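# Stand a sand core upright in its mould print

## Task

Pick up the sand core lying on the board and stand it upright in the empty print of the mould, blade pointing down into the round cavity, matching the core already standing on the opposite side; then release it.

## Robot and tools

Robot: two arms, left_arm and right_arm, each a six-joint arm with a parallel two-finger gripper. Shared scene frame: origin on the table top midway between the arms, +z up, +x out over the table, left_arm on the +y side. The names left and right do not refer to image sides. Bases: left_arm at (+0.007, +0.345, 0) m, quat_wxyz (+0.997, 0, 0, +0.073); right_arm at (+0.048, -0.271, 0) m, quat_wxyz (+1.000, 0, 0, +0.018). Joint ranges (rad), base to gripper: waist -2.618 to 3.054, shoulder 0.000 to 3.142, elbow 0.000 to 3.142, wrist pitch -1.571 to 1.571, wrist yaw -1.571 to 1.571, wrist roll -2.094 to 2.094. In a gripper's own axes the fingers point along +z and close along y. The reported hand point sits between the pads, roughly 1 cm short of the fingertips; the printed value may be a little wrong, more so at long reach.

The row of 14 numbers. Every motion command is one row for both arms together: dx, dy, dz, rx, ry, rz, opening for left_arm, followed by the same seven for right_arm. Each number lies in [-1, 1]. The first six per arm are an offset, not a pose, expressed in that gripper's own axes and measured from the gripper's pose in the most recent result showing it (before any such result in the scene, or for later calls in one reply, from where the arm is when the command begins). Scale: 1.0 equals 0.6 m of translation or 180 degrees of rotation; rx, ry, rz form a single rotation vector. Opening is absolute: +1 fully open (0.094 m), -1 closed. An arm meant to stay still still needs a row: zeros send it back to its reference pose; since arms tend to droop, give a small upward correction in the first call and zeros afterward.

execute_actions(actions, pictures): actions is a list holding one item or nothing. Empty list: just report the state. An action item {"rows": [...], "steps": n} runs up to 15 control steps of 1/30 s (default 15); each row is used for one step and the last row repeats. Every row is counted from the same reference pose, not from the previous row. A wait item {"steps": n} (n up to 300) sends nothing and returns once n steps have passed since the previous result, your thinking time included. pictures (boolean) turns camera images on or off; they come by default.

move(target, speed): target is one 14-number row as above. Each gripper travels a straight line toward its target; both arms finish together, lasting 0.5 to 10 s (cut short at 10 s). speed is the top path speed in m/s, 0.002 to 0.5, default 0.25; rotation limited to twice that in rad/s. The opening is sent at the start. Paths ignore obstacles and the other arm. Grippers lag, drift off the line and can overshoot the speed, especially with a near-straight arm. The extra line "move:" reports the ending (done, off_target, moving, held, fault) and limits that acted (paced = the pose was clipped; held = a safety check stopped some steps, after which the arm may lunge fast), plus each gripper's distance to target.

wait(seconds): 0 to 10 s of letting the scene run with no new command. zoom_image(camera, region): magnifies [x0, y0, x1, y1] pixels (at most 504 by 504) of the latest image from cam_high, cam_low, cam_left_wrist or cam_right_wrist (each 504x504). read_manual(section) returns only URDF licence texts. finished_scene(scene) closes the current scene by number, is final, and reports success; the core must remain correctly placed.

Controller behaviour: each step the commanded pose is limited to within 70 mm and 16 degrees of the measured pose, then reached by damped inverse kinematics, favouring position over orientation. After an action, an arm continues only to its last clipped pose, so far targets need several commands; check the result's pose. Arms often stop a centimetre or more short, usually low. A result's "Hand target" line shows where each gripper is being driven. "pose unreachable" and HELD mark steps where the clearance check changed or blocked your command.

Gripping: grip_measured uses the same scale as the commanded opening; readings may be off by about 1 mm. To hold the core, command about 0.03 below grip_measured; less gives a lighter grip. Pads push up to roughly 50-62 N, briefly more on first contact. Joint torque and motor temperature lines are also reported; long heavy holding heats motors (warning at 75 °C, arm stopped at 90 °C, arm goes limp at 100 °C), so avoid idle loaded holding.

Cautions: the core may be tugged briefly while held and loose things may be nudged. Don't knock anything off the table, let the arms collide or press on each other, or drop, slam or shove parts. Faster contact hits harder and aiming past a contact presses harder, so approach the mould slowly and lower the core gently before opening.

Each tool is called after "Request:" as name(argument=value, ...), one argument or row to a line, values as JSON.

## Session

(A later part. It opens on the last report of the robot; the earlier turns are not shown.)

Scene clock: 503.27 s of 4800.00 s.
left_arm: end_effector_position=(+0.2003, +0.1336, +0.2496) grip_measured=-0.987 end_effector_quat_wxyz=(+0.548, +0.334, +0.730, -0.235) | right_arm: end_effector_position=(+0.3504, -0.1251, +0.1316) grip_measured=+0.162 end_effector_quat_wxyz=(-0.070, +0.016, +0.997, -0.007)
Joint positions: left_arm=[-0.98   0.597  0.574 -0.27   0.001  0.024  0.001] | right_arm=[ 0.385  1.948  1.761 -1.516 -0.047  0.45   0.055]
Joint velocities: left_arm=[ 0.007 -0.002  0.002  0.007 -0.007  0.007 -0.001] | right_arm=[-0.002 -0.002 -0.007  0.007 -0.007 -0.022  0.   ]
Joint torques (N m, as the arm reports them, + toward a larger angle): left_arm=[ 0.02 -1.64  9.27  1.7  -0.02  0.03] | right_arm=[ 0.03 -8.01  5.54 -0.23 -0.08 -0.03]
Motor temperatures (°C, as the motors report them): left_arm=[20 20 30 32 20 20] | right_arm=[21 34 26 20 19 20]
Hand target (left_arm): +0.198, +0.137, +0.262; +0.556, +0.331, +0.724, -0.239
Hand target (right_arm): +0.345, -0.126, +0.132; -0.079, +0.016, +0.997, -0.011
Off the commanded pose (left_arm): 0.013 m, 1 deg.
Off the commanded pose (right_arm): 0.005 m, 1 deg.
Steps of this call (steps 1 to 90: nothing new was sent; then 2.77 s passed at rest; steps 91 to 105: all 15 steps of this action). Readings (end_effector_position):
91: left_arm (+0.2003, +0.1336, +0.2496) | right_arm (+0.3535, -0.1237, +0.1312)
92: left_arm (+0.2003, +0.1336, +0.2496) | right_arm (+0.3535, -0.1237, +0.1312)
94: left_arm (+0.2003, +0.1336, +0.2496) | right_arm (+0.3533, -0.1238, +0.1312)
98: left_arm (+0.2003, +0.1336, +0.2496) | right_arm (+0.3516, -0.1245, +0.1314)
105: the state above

Request:
execute_actions(
  actions=[],
)

Request:
zoom_image(
  camera="cam_left_wrist",
  region=[255, 130, 325, 190],
)

Request:
zoom_image(
  camera="cam_low",
  region=[275, 235, 335, 285],
)

Request:
zoom_image(
  camera="cam_high",
  region=[268, 210, 303, 240],
)

Scene clock: 505.17 s of 4800.00 s.
left_arm: end_effector_position=(+0.2003, +0.1336, +0.2496) grip_measured=-0.987 end_effector_quat_wxyz=(+0.548, +0.334, +0.730, -0.235) | right_arm: end_effector_position=(+0.3503, -0.1251, +0.1316) grip_measured=+0.162 end_effector_quat_wxyz=(-0.070, +0.016, +0.997, -0.007)
Joint positions: left_arm=[-0.98   0.597  0.574 -0.27   0.001  0.024  0.001] | right_arm=[ 0.385  1.948  1.761 -1.517 -0.047  0.45   0.055]
Joint velocities: left_arm=[-0.002  0.002 -0.012 -0.022 -0.007 -0.022 -0.001] | right_arm=[-0.012  0.002 -0.022 -0.066 -0.022 -0.037  0.   ]
Joint torques (N m, as the arm reports them, + toward a larger angle): left_arm=[-0.03 -1.5   9.22  1.68 -0.02  0.01] | right_arm=[ 0.19 -7.97  5.49 -0.27 -0.07 -0.01]
Motor temperatures (°C, as the motors report them): left_arm=[20 20 30 32 20 20] | right_arm=[21 34 26 20 19 20]
Hand target (left_arm): +0.198, +0.137, +0.262; +0.556, +0.331, +0.724, -0.239
Hand target (right_arm): +0.345, -0.126, +0.132; -0.079, +0.016, +0.997, -0.011
Off the commanded pose (left_arm): 0.013 m, 1 deg.
Off the commanded pose (right_arm): 0.005 m, 1 deg.
Steps of this call (steps 1 to 57: nothing new was sent). Readings (end_effector_position):
1: left_arm (+0.2003, +0.1336, +0.2496) | right_arm (+0.3504, -0.1251, +0.1316)
2: left_arm (+0.2003, +0.1336, +0.2496) | right_arm (+0.3504, -0.1251, +0.1316)
4: left_arm (+0.2003, +0.1336, +0.2496) | right_arm (+0.3503, -0.1251, +0.1316)
8: left_arm (+0.2003, +0.1336, +0.2496) | right_arm (+0.3503, -0.1251, +0.1316)
57: the state above

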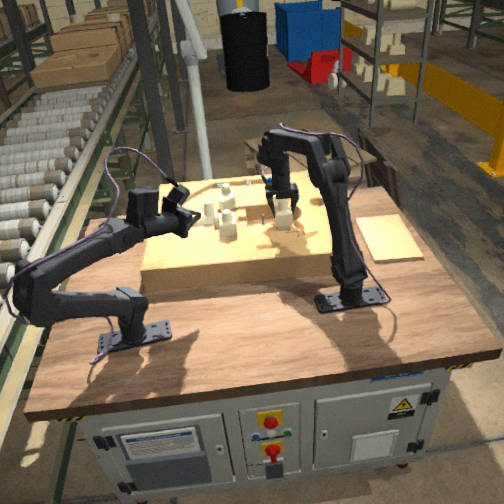

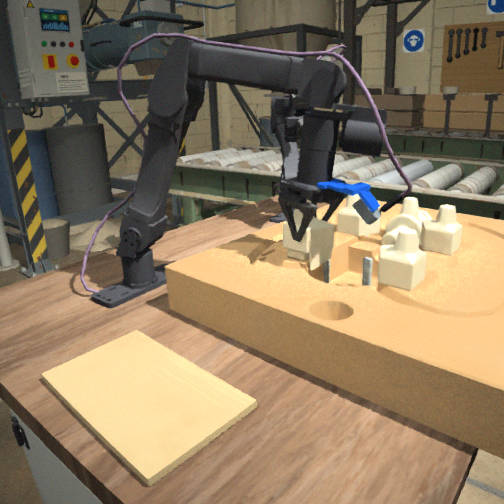

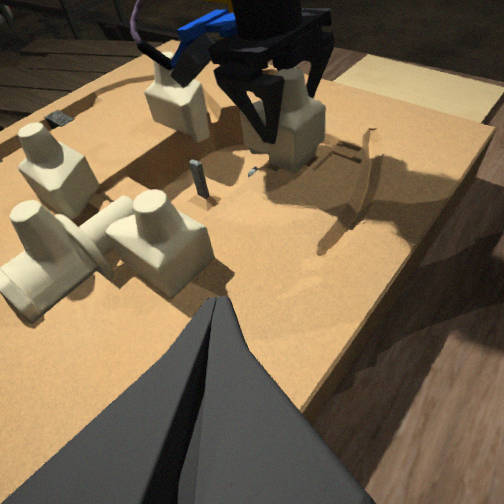

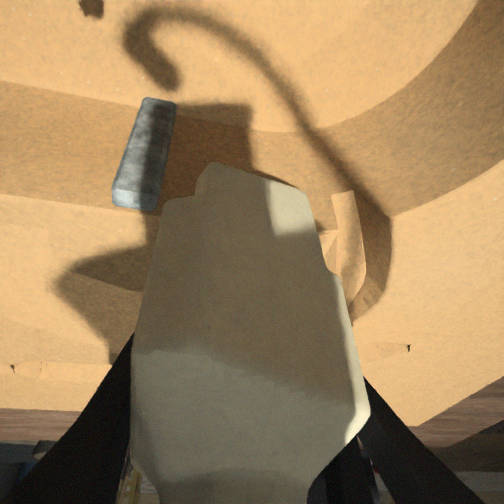

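Region (255, 130, 325, 190) of cam_left_wrist's 504x504 image, scaled by 7.200, with more detail than that image has; it fills the top 432 rows of this view, and the rest is white.

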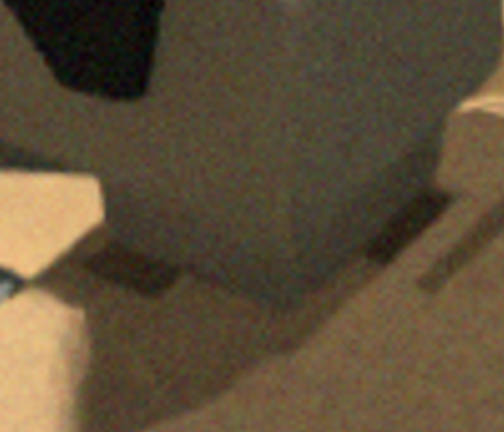

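Region (275, 235, 335, 285) of cam_low's 504x504 image, scaled by 8.400, with more detail than that image has.

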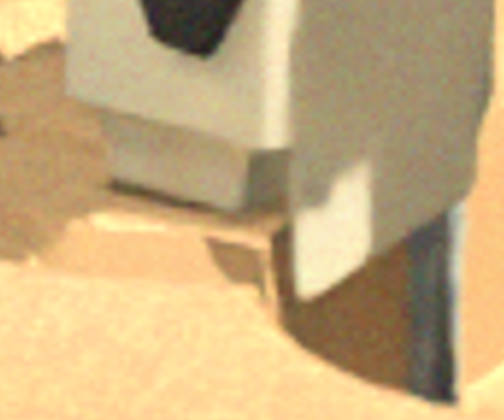

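Region (268, 210, 303, 240) of cam_high's 504x504 image, scaled by 14.400, with more detail than that image has; it fills the top 432 rows of this view, and the rest is white.

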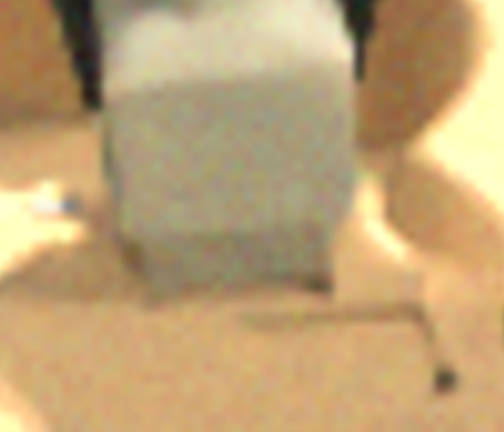

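Request:
execute_actions(
  actions=[
    {"rows": [[-0.018,0,-0.0127,0,-0.007,0,-1, 0.0045,-0.0005,0.0012,0.0016,0.0031,0.0002,0.13],[-0.018,0,-0.0127,0,-0.007,0,-1, 0.0015,0.0011,0.0012,0.0004,0.0008,0,0.13],[-0.018,0,-0.0127,0,-0.007,0,-1, -0.0008,0.0022,0.0018,-0.0005,-0.0009,0,0.13],[-0.018,0,-0.0127,0,-0.007,0,-1, -0.0022,0.0029,0.0027,-0.0010,-0.0019,-0.0001,0.13],[-0.018,0,-0.0127,0,-0.007,0,-1, -0.0032,0.0033,0.0038,-0.0013,-0.0025,-0.0001,0.13],[-0.018,0,-0.0127,0,-0.007,0,-1, -0.0033,0.0033,0.0049,-0.0013,-0.0025,-0.0001,0.13],[-0.018,0,-0.0127,0,-0.007,0,-1, -0.0035,0.0033,0.0060,-0.0013,-0.0025,-0.0001,0.13],[-0.018,0,-0.0127,0,-0.007,0,-1, -0.0036,0.0033,0.0071,-0.0013,-0.0025,-0.0001,0.13],[-0.018,0,-0.0127,0,-0.007,0,-1, -0.0038,0.0034,0.0082,-0.0013,-0.0025,-0.0001,0.13],[-0.018,0,-0.0127,0,-0.007,0,-1, -0.0039,0.0034,0.0093,-0.0013,-0.0025,-0.0001,0.13],[-0.018,0,-0.0127,0,-0.007,0,-1, -0.0041,0.0034,0.0104,-0.0013,-0.0025,-0.0001,0.13],[-0.018,0,-0.0127,0,-0.007,0,-1, -0.0042,0.0034,0.0115,-0.0013,-0.0025,-0.0001,0.13],[-0.018,0,-0.0127,0,-0.007,0,-1, -0.0044,0.0034,0.0126,-0.0013,-0.0025,-0.0001,0.13],[-0.018,0,-0.0127,0,-0.007,0,-1, -0.0045,0.0035,0.0137,-0.0013,-0.0025,-0.0001,0.13],[-0.018,0,-0.0127,0,-0.007,0,-1, -0.0047,0.0035,0.0148,-0.0013,-0.0025,-0.0001,0.13]], "steps": 15},
  ],
  pictures=false,
)

Request:
wait(
  seconds=0.4,
)

Request:
zoom_image(
  camera="cam_left_wrist",
  region=[255, 130, 325, 190],
)

Request:
zoom_image(
  camera="cam_low",
  region=[275, 235, 335, 285],
)

Request:
zoom_image(
  camera="cam_high",
  region=[268, 210, 303, 240],
)

Scene clock: 525.70 s of 4800.00 s.
left_arm: end_effector_position=(+0.2003, +0.1337, +0.2495) grip_measured=-0.987 end_effector_quat_wxyz=(+0.548, +0.334, +0.730, -0.235) | right_arm: end_effector_position=(+0.3512, -0.1241, +0.1252) grip_measured=+0.162 end_effector_quat_wxyz=(-0.069, +0.016, +0.998, -0.004)
Joint positions: left_arm=[-0.98   0.597  0.574 -0.27   0.001  0.024  0.001] | right_arm=[ 0.385  1.948  1.736 -1.488 -0.05   0.45   0.055]
Joint velocities: left_arm=[-0.002  0.012  0.002 -0.007  0.007 -0.037  0.002] | right_arm=[-0.002 -0.002 -0.115  0.095  0.037 -0.066 -0.001]
Joint torques (N m, as the arm reports them, + toward a larger angle): left_arm=[-0.06 -1.54  9.2   1.7  -0.01  0.02] | right_arm=[ 0.07 -7.98  5.6  -0.1  -0.09 -0.01]
Motor temperatures (°C, as the motors report them): left_arm=[20 20 30 32 20 20] | right_arm=[21 34 26 20 19 20]
Hand target (left_arm): +0.197, +0.137, +0.262; +0.556, +0.331, +0.724, -0.239
Hand target (right_arm): +0.352, -0.123, +0.122; -0.066, +0.016, +0.998, -0.005
Off the commanded pose (left_arm): 0.013 m, 1 deg.
Off the commanded pose (right_arm): 0.003 m, 0 deg.
Steps of this call (steps 1 to 90: nothing new was sent; then 17.03 s passed at rest; steps 91 to 105: all 15 steps of this action). Readings (end_effector_position):
91: left_arm (+0.2003, +0.1337, +0.2495) | right_arm (+0.3503, -0.1251, +0.1316)
92: left_arm (+0.2003, +0.1337, +0.2495) | right_arm (+0.3503, -0.1251, +0.1316)
94: left_arm (+0.2003, +0.1337, +0.2495) | right_arm (+0.3506, -0.1250, +0.1316)
98: left_arm (+0.2003, +0.1337, +0.2495) | right_arm (+0.3527, -0.1241, +0.1309)
105: the state above

Scene clock: 526.10 s of 4800.00 s.
left_arm: end_effector_position=(+0.2003, +0.1337, +0.2495) grip_measured=-0.987 end_effector_quat_wxyz=(+0.548, +0.334, +0.730, -0.235) | right_arm: end_effector_position=(+0.3512, -0.1239, +0.1239) grip_measured=+0.162 end_effector_quat_wxyz=(-0.069, +0.016, +0.997, -0.004)
Joint positions: left_arm=[-0.98   0.597  0.574 -0.27   0.001  0.024  0.001] | right_arm=[ 0.385  1.948  1.731 -1.483 -0.051  0.45   0.055]
Joint velocities: left_arm=[-0.017 -0.002 -0.007  0.022 -0.007 -0.037 -0.   ] | right_arm=[-0.002  0.007  0.002 -0.066 -0.007 -0.007  0.001]
Joint torques (N m, as the arm reports them, + toward a larger angle): left_arm=[ 0.   -1.62  9.3   1.71 -0.01 -0.01] | right_arm=[ 0.17 -8.11  5.21 -0.01 -0.03 -0.02]
Motor temperatures (°C, as the motors report them): left_arm=[20 20 30 32 20 20] | right_arm=[21 34 26 20 19 20]
Hand target (left_arm): +0.197, +0.137, +0.262; +0.556, +0.331, +0.724, -0.239
Hand target (right_arm): +0.352, -0.123, +0.122; -0.066, +0.016, +0.998, -0.005
Off the commanded pose (left_arm): 0.013 m, 1 deg.
Off the commanded pose (right_arm): 0.002 m, 0 deg.
Steps of this call (steps 1 to 12: nothing new was sent). Readings (end_effector_position):
1: left_arm (+0.2003, +0.1337, +0.2495) | right_arm (+0.3512, -0.1240, +0.1246)
2: left_arm (+0.2003, +0.1337, +0.2495) | right_arm (+0.3512, -0.1239, +0.1242)
4: left_arm (+0.2003, +0.1337, +0.2495) | right_arm (+0.3512, -0.1239, +0.1239)
8: left_arm (+0.2003, +0.1337, +0.2495) | right_arm (+0.3512, -0.1239, +0.1239)
12: the state above

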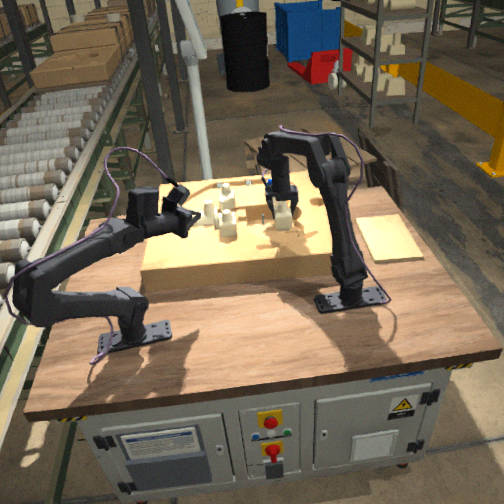

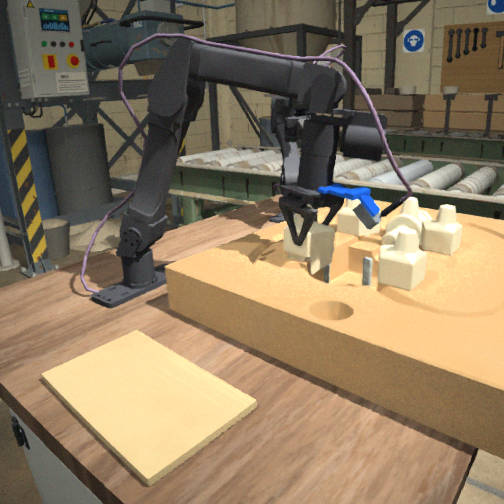

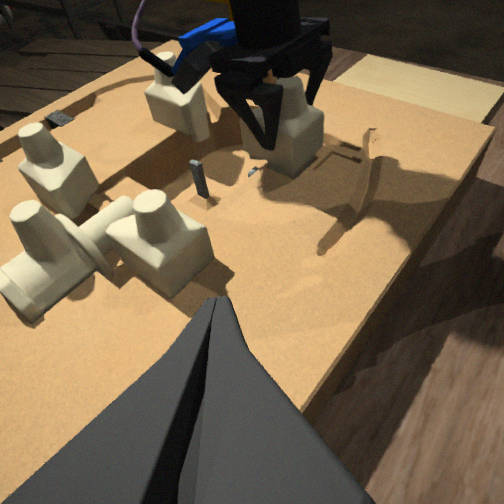

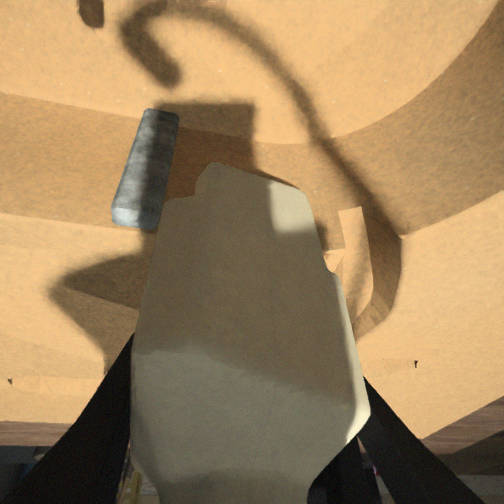

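Region (255, 130, 325, 190) of cam_left_wrist's 504x504 image, scaled by 7.200, with more detail than that image has; it fills the top 432 rows of this view, and the rest is white.

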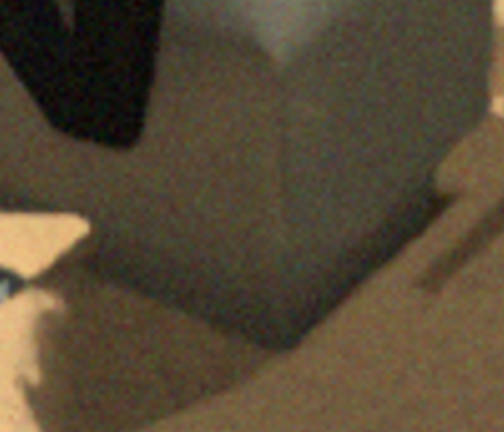

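Region (275, 235, 335, 285) of cam_low's 504x504 image, scaled by 8.400, with more detail than that image has.

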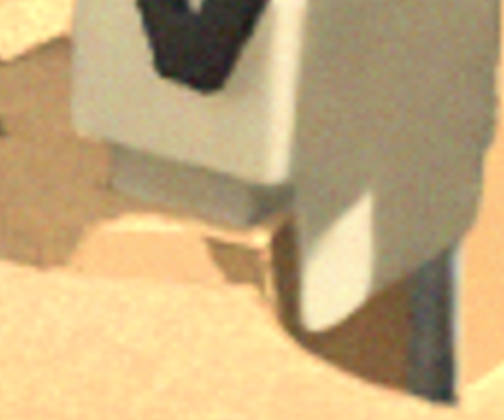

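Region (268, 210, 303, 240) of cam_high's 504x504 image, scaled by 14.400, with more detail than that image has; it fills the top 432 rows of this view, and the rest is white.

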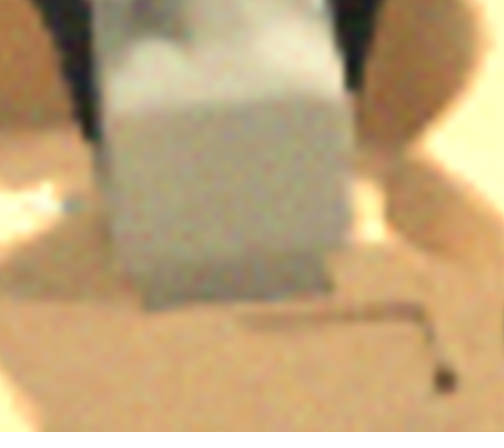

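Request:
execute_actions(
  actions=[
    {"rows": [[-0.018,0,-0.0127,0,-0.007,0,-1, -0.0014,0.0022,0.0037,-0.0005,-0.0013,0,0.13],[-0.018,0,-0.0127,0,-0.007,0,-1, -0.0015,0.0022,0.0048,-0.0005,-0.0013,0,0.13],[-0.018,0,-0.0127,0,-0.007,0,-1, -0.0017,0.0022,0.0059,-0.0005,-0.0013,0,0.13],[-0.018,0,-0.0127,0,-0.007,0,-1, -0.0018,0.0022,0.0070,-0.0005,-0.0013,0,0.13],[-0.018,0,-0.0127,0,-0.007,0,-1, -0.0020,0.0022,0.0081,-0.0005,-0.0013,0,0.13],[-0.018,0,-0.0127,0,-0.007,0,-1, -0.0021,0.0023,0.0092,-0.0005,-0.0013,0,0.13],[-0.018,0,-0.0127,0,-0.007,0,-1, -0.0023,0.0023,0.0103,-0.0005,-0.0013,0,0.13],[-0.018,0,-0.0127,0,-0.007,0,-1, -0.0024,0.0023,0.0114,-0.0005,-0.0013,0,0.13],[-0.018,0,-0.0127,0,-0.007,0,-1, -0.0026,0.0023,0.0125,-0.0005,-0.0013,0,0.13],[-0.018,0,-0.0127,0,-0.007,0,-1, -0.0027,0.0023,0.0136,-0.0005,-0.0013,0,0.13],[-0.018,0,-0.0127,0,-0.007,0,-1, -0.0029,0.0024,0.0147,-0.0005,-0.0013,0,0.13],[-0.018,0,-0.0127,0,-0.007,0,-1, -0.0030,0.0024,0.0158,-0.0005,-0.0013,0,0.13],[-0.018,0,-0.0127,0,-0.007,0,-1, -0.0032,0.0024,0.0169,-0.0005,-0.0013,0,0.13],[-0.018,0,-0.0127,0,-0.007,0,-1, -0.0033,0.0024,0.0180,-0.0005,-0.0013,0,0.13],[-0.018,0,-0.0127,0,-0.007,0,-1, -0.0035,0.0024,0.0191,-0.0005,-0.0013,0,0.13]], "steps": 15},
  ],
  pictures=false,
)

Request:
wait(
  seconds=0.4,
)

Request:
zoom_image(
  camera="cam_left_wrist",
  region=[230, 80, 360, 210],
)

Request:
zoom_image(
  camera="cam_low",
  region=[275, 235, 335, 285],
)

Scene clock: 537.50 s of 4800.00 s.
left_arm: end_effector_position=(+0.2003, +0.1337, +0.2495) grip_measured=-0.987 end_effector_quat_wxyz=(+0.548, +0.334, +0.730, -0.235) | right_arm: end_effector_position=(+0.3504, -0.1233, +0.1155) grip_measured=+0.162 end_effector_quat_wxyz=(-0.071, +0.016, +0.997, -0.002)
Joint positions: left_arm=[-0.98   0.597  0.574 -0.27   0.001  0.024  0.001] | right_arm=[ 0.385  1.948  1.697 -1.451 -0.056  0.45   0.055]
Joint velocities: left_arm=[-0.007  0.002  0.017  0.007 -0.022 -0.037  0.   ] | right_arm=[-0.007  0.027 -0.085  0.007 -0.022 -0.022 -0.   ]
Joint torques (N m, as the arm reports them, + toward a larger angle): left_arm=[ 0.08 -1.56  9.16  1.7  -0.02 -0.01] | right_arm=[ 0.18 -8.1   5.39  0.01 -0.02 -0.01]
Motor temperatures (°C, as the motors report them): left_arm=[20 19 31 33 20 20] | right_arm=[21 34 25 20 19 20]
Hand target (left_arm): +0.197, +0.137, +0.262; +0.556, +0.331, +0.724, -0.239
Hand target (right_arm): +0.352, -0.123, +0.112; -0.067, +0.016, +0.998, -0.003
Off the commanded pose (left_arm): 0.013 m, 1 deg.
Off the commanded pose (right_arm): 0.004 m, 0 deg.
Steps of this call (steps 1 to 90: nothing new was sent; then 7.90 s passed at rest; steps 91 to 105: all 15 steps of this action). Readings (end_effector_position):
91: left_arm (+0.2003, +0.1337, +0.2495) | right_arm (+0.3512, -0.1238, +0.1239)
92: left_arm (+0.2003, +0.1337, +0.2495) | right_arm (+0.3512, -0.1238, +0.1239)
94: left_arm (+0.2003, +0.1337, +0.2495) | right_arm (+0.3511, -0.1239, +0.1235)
98: left_arm (+0.2003, +0.1337, +0.2495) | right_arm (+0.3508, -0.1236, +0.1200)
105: the state above

Scene clock: 537.90 s of 4800.00 s.
left_arm: end_effector_position=(+0.2003, +0.1337, +0.2495) grip_measured=-0.987 end_effector_quat_wxyz=(+0.548, +0.334, +0.730, -0.235) | right_arm: end_effector_position=(+0.3504, -0.1232, +0.1142) grip_measured=+0.162 end_effector_quat_wxyz=(-0.071, +0.016, +0.997, -0.002)
Joint positions: left_arm=[-0.98   0.597  0.574 -0.27   0.001  0.024  0.001] | right_arm=[ 0.385  1.948  1.692 -1.446 -0.057  0.45   0.055]
Joint velocities: left_arm=[ 0.002  0.017 -0.002 -0.037  0.051  0.007  0.   ] | right_arm=[-0.012  0.002  0.002  0.022  0.007  0.022  0.   ]
Joint torques (N m, as the arm reports them, + toward a larger angle): left_arm=[-0.03 -1.51  9.22  1.71 -0.02 -0.03] | right_arm=[ 0.05 -8.05  5.32  0.   -0.02  0.  ]
Motor temperatures (°C, as the motors report them): left_arm=[20 19 31 33 20 20] | right_arm=[21 34 25 20 19 20]
Hand target (left_arm): +0.197, +0.137, +0.262; +0.556, +0.331, +0.724, -0.239
Hand target (right_arm): +0.352, -0.123, +0.112; -0.067, +0.016, +0.998, -0.003
Off the commanded pose (left_arm): 0.013 m, 1 deg.
Off the commanded pose (right_arm): 0.002 m, 1 deg.
Steps of this call (steps 1 to 12: nothing new was sent). Readings (end_effector_position):
1: left_arm (+0.2003, +0.1337, +0.2495) | right_arm (+0.3504, -0.1233, +0.1149)
2: left_arm (+0.2003, +0.1337, +0.2495) | right_arm (+0.3504, -0.1232, +0.1145)
4: left_arm (+0.2003, +0.1337, +0.2495) | right_arm (+0.3504, -0.1232, +0.1142)
8: left_arm (+0.2003, +0.1337, +0.2495) | right_arm (+0.3504, -0.1232, +0.1142)
12: the state above

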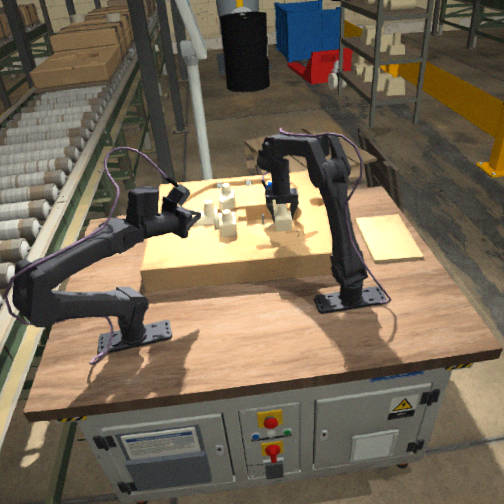

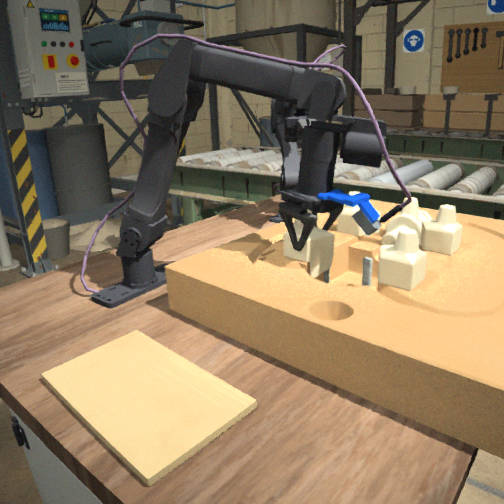

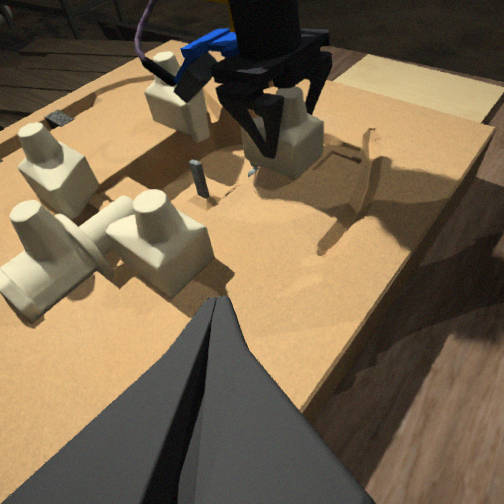

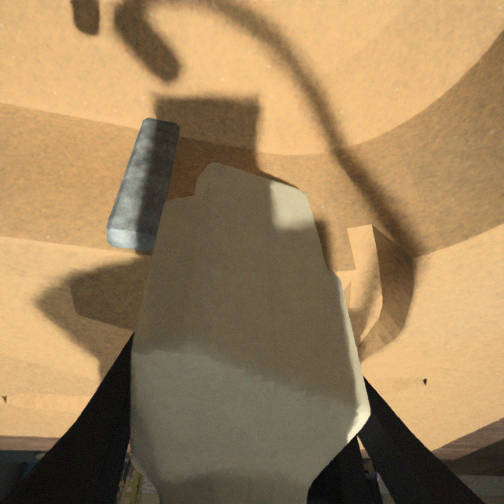

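Region (230, 80, 360, 210) of cam_left_wrist's 504x504 image, scaled by 3.877, with more detail than that image has.

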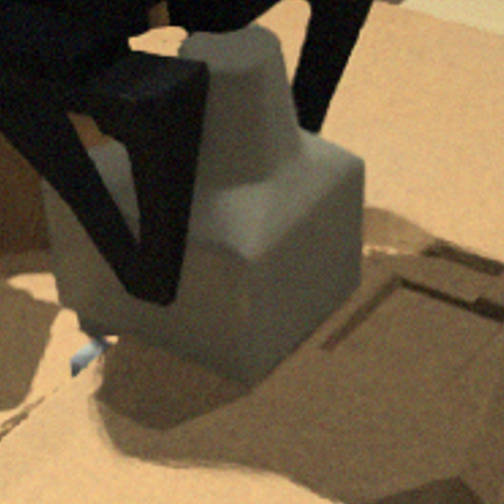

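Region (275, 235, 335, 285) of cam_low's 504x504 image, scaled by 8.400, with more detail than that image has.

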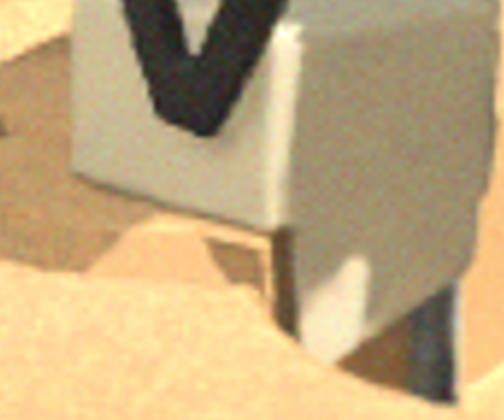

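Request:
execute_actions(
  actions=[
    {"rows": [[-0.018,0,-0.0127,0,-0.007,0,-1, -0.0012,0.0015,0.0040,-0.0004,-0.0010,0,0.13],[-0.018,0,-0.0127,0,-0.007,0,-1, -0.0013,0.0015,0.0048,-0.0004,-0.0010,0,0.13],[-0.018,0,-0.0127,0,-0.007,0,-1, -0.0014,0.0015,0.0056,-0.0004,-0.0010,0,0.13],[-0.018,0,-0.0127,0,-0.007,0,-1, -0.0015,0.0015,0.0064,-0.0004,-0.0010,0,0.13],[-0.018,0,-0.0127,0,-0.007,0,-1, -0.0016,0.0015,0.0072,-0.0004,-0.0010,0,0.13],[-0.018,0,-0.0127,0,-0.007,0,-1, -0.0017,0.0015,0.0080,-0.0004,-0.0010,0,0.13],[-0.018,0,-0.0127,0,-0.007,0,-1, -0.0018,0.0015,0.0088,-0.0004,-0.0010,0,0.13],[-0.018,0,-0.0127,0,-0.007,0,-1, -0.0019,0.0015,0.0096,-0.0004,-0.0010,0,0.13],[-0.018,0,-0.0127,0,-0.007,0,-1, -0.0020,0.0015,0.0104,-0.0004,-0.0010,0,0.13],[-0.018,0,-0.0127,0,-0.007,0,-1, -0.0021,0.0015,0.0112,-0.0004,-0.0010,0,0.13],[-0.018,0,-0.0127,0,-0.007,0,-1, -0.0022,0.0015,0.0120,-0.0004,-0.0010,0,0.13],[-0.018,0,-0.0127,0,-0.007,0,-1, -0.0023,0.0015,0.0128,-0.0004,-0.0010,0,0.13]], "steps": 15},
  ],
  pictures=false,
)

Scene clock: 543.03 s of 4800.00 s.
left_arm: end_effector_position=(+0.2003, +0.1337, +0.2495) grip_measured=-0.987 end_effector_quat_wxyz=(+0.548, +0.334, +0.730, -0.235) | right_arm: end_effector_position=(+0.3502, -0.1231, +0.1129) grip_measured=+0.162 end_effector_quat_wxyz=(-0.071, +0.016, +0.997, -0.002)
Joint positions: left_arm=[-0.98   0.597  0.574 -0.27   0.001  0.024  0.001] | right_arm=[ 0.385  1.948  1.687 -1.441 -0.057  0.45   0.055]
Joint velocities: left_arm=[ 0.002 -0.002 -0.022  0.051  0.037 -0.007  0.   ] | right_arm=[-0.007 -0.022 -0.002 -0.007 -0.051 -0.037  0.001]
Joint torques (N m, as the arm reports them, + toward a larger angle): left_arm=[ 0.08 -1.47  9.33  1.69 -0.02 -0.01] | right_arm=[ 0.14 -8.03  4.02  0.14 -0.07  0.  ]
Motor temperatures (°C, as the motors report them): left_arm=[20 19 31 33 20 20] | right_arm=[21 34 25 20 19 20]
Hand target (left_arm): +0.197, +0.137, +0.262; +0.556, +0.331, +0.724, -0.239
Hand target (right_arm): +0.351, -0.122, +0.106; -0.069, +0.016, +0.997, -0.002
Off the commanded pose (left_arm): 0.013 m, 1 deg.
Off the commanded pose (right_arm): 0.007 m, 0 deg.
Steps of this call (steps 1 to 90: nothing new was sent; then 1.63 s passed at rest; steps 91 to 105: all 15 steps of this action). Readings (end_effector_position):
91: left_arm (+0.2003, +0.1337, +0.2495) | right_arm (+0.3504, -0.1232, +0.1142)
92: left_arm (+0.2003, +0.1337, +0.2495) | right_arm (+0.3505, -0.1231, +0.1142)
94: left_arm (+0.2003, +0.1337, +0.2495) | right_arm (+0.3505, -0.1231, +0.1142)
98: left_arm (+0.2003, +0.1337, +0.2495) | right_arm (+0.3501, -0.1231, +0.1129)
105: the state above

Request:
execute_actions(
  actions=[
    {"rows": [[-0.018,0,-0.0127,0,-0.007,0,-1, -0.0005,0.001,0.007,0,0,0,0.13],[-0.018,0,-0.0127,0,-0.007,0,-1, 0,0.001,0.003,0,0,0,0.14],[-0.018,0,-0.0127,0,-0.007,0,-1, 0,0.001,0,0,0,0,0.15],[-0.018,0,-0.0127,0,-0.007,0,-1, 0,0.001,0,0,0,0,0.16],[-0.018,0,-0.0127,0,-0.007,0,-1, 0,0.001,0,0,0,0,0.19],[-0.018,0,-0.0127,0,-0.007,0,-1, 0,0.001,0,0,0,0,0.24],[-0.018,0,-0.0127,0,-0.007,0,-1, 0,0.001,0,0,0,0,0.32],[-0.018,0,-0.0127,0,-0.007,0,-1, 0,0.001,0,0,0,0,0.42],[-0.018,0,-0.0127,0,-0.007,0,-1, 0,0.001,0,0,0,0,0.52],[-0.018,0,-0.0127,0,-0.007,0,-1, 0,0.001,0,0,0,0,0.62],[-0.018,0,-0.0127,0,-0.007,0,-1, 0,0.001,0,0,0,0,0.72],[-0.018,0,-0.0127,0,-0.007,0,-1, 0,0.001,0,0,0,0,0.8]], "steps": 15},
  ],
  pictures=false,
)

Request:
move(
  target=[0,0,0,0,0,0,-1, 0.02,0,-0.17,0,-0.05,0,0.8],
  speed=0.12,
)

Request:
zoom_image(
  camera="cam_low",
  region=[245, 170, 445, 320],
)

Request:
zoom_image(
  camera="cam_left_wrist",
  region=[130, 30, 360, 230],
)

Scene clock: 550.17 s of 4800.00 s.
left_arm: end_effector_position=(+0.2003, +0.1337, +0.2495) grip_measured=-0.987 end_effector_quat_wxyz=(+0.548, +0.334, +0.730, -0.235) | right_arm: end_effector_position=(+0.3500, -0.1232, +0.1129) grip_measured=+0.798 end_effector_quat_wxyz=(-0.072, +0.016, +0.997, -0.002)
Joint positions: left_arm=[-0.98   0.597  0.574 -0.27   0.001  0.024  0.001] | right_arm=[ 0.385  1.948  1.687 -1.442 -0.057  0.45   0.084]
Joint velocities: left_arm=[ 0.002  0.007 -0.007 -0.022  0.007  0.007  0.   ] | right_arm=[ 0.007 -0.027 -0.017 -0.007 -0.051  0.007  0.   ]
Joint torques (N m, as the arm reports them, + toward a larger angle): left_arm=[ 0.05 -1.57  9.23  1.69 -0.02 -0.01] | right_arm=[ 0.11 -8.01  6.07 -0.09 -0.09 -0.04]
Motor temperatures (°C, as the motors report them): left_arm=[20 19 31 33 20 20] | right_arm=[21 34 25 20 19 20]
Hand target (left_arm): +0.197, +0.137, +0.262; +0.556, +0.331, +0.724, -0.239
Hand target (right_arm): +0.350, -0.122, +0.113; -0.071, +0.016, +0.997, -0.002
Off the commanded pose (left_arm): 0.013 m, 1 deg.
Off the commanded pose (right_arm): 0.001 m, 0 deg.
Steps of this call (steps 1 to 90: nothing new was sent; then 3.63 s passed at rest; steps 91 to 105: all 15 steps of this action). Readings (end_effector_position):
91: left_arm (+0.2003, +0.1337, +0.2495) | right_arm (+0.3502, -0.1231, +0.1129)
92: left_arm (+0.2003, +0.1337, +0.2495) | right_arm (+0.3501, -0.1231, +0.1129)
94: left_arm (+0.2003, +0.1337, +0.2495) | right_arm (+0.3501, -0.1231, +0.1129)
98: left_arm (+0.2003, +0.1337, +0.2495) | right_arm (+0.3500, -0.1232, +0.1129)
105: the state above

Scene clock: 551.67 s of 4800.00 s.
left_arm: end_effector_position=(+0.2003, +0.1337, +0.2495) grip_measured=-0.987 end_effector_quat_wxyz=(+0.548, +0.334, +0.730, -0.235) | right_arm: end_effector_position=(+0.3512, -0.1247, +0.2022) grip_measured=+0.798 end_effector_quat_wxyz=(+0.026, +0.016, +0.999, +0.012)
Joint positions: left_arm=[-0.98   0.597  0.574 -0.27   0.001  0.024  0.001] | right_arm=[ 0.411  1.808  1.87  -1.575  0.003  0.48   0.084]
Joint velocities: left_arm=[ 0.002 -0.022 -0.007  0.051  0.022 -0.051  0.   ] | right_arm=[ 0.002  0.007  0.007 -0.007  0.007  0.007  0.   ]
Joint torques (N m, as the arm reports them, + toward a larger angle): left_arm=[ 0.02  0.    7.14  1.9  -0.04 -0.02] | right_arm=[ 0.5  -8.19  7.68  0.19  0.05  0.02]
Motor temperatures (°C, as the motors report them): left_arm=[20 19 30 33 20 20] | right_arm=[21 34 25 20 19 20]
Hand target (left_arm): +0.200, +0.134, +0.250; +0.548, +0.334, +0.730, -0.235
Hand target (right_arm): +0.351, -0.123, +0.214; +0.045, +0.016, +0.999, +0.015
Off the commanded pose (left_arm): 0.000 m, 0 deg.
Off the commanded pose (right_arm): 0.014 m, 3 deg.
joint sent to its limit (right arm) — the command would take joint 4 (wrist pitch) past its lower limit, so that joint was sent only as far as its limit.
move: off_target (right_arm)

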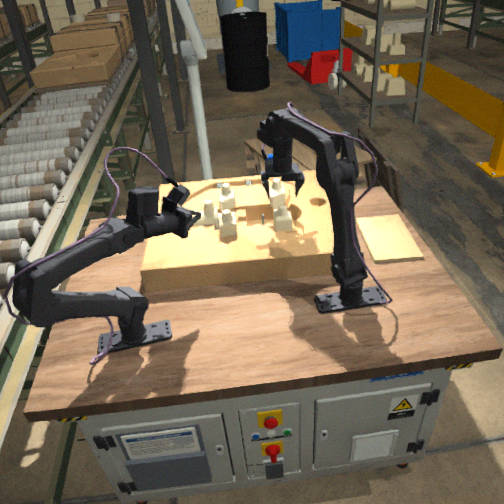

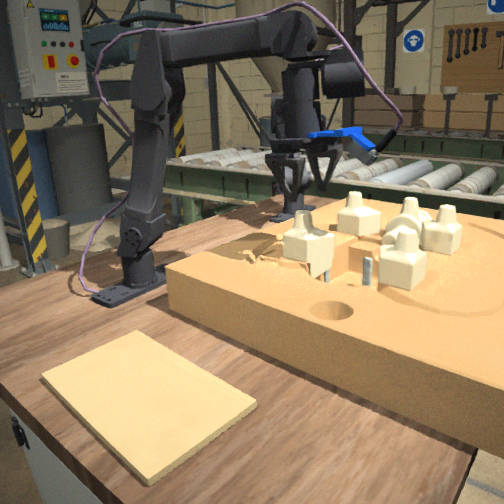

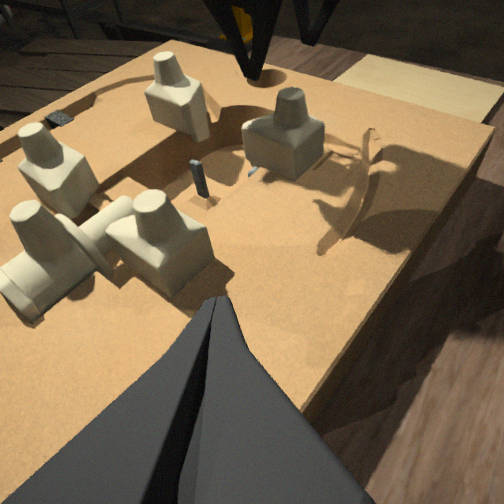

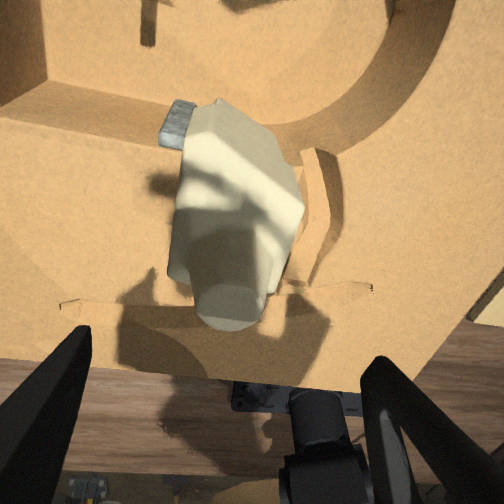

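Region (245, 170, 445, 320) of cam_low's 504x504 image, scaled by 2.520, with more detail than that image has; it fills the top 378 rows of this view, and the rest is white.

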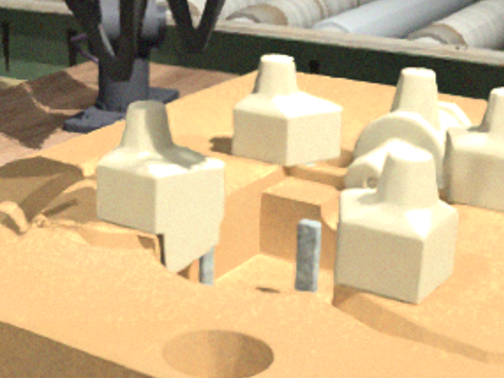

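Region (130, 30, 360, 230) of cam_left_wrist's 504x504 image, scaled by 2.191, with more detail than that image has; it fills the top 438 rows of this view, and the rest is white.

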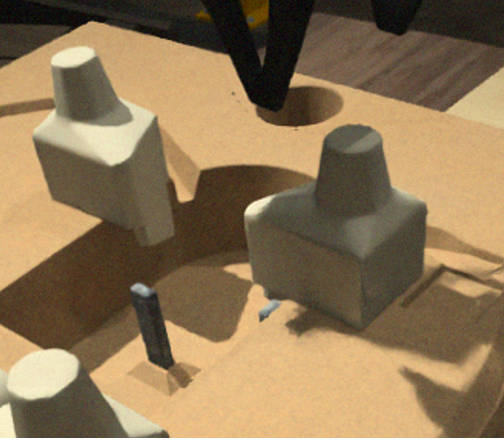

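The core is seated upright with the blade down in the cavity.

Request:
finished_scene(
  scene=1,
)

The scene is finished: the task was done.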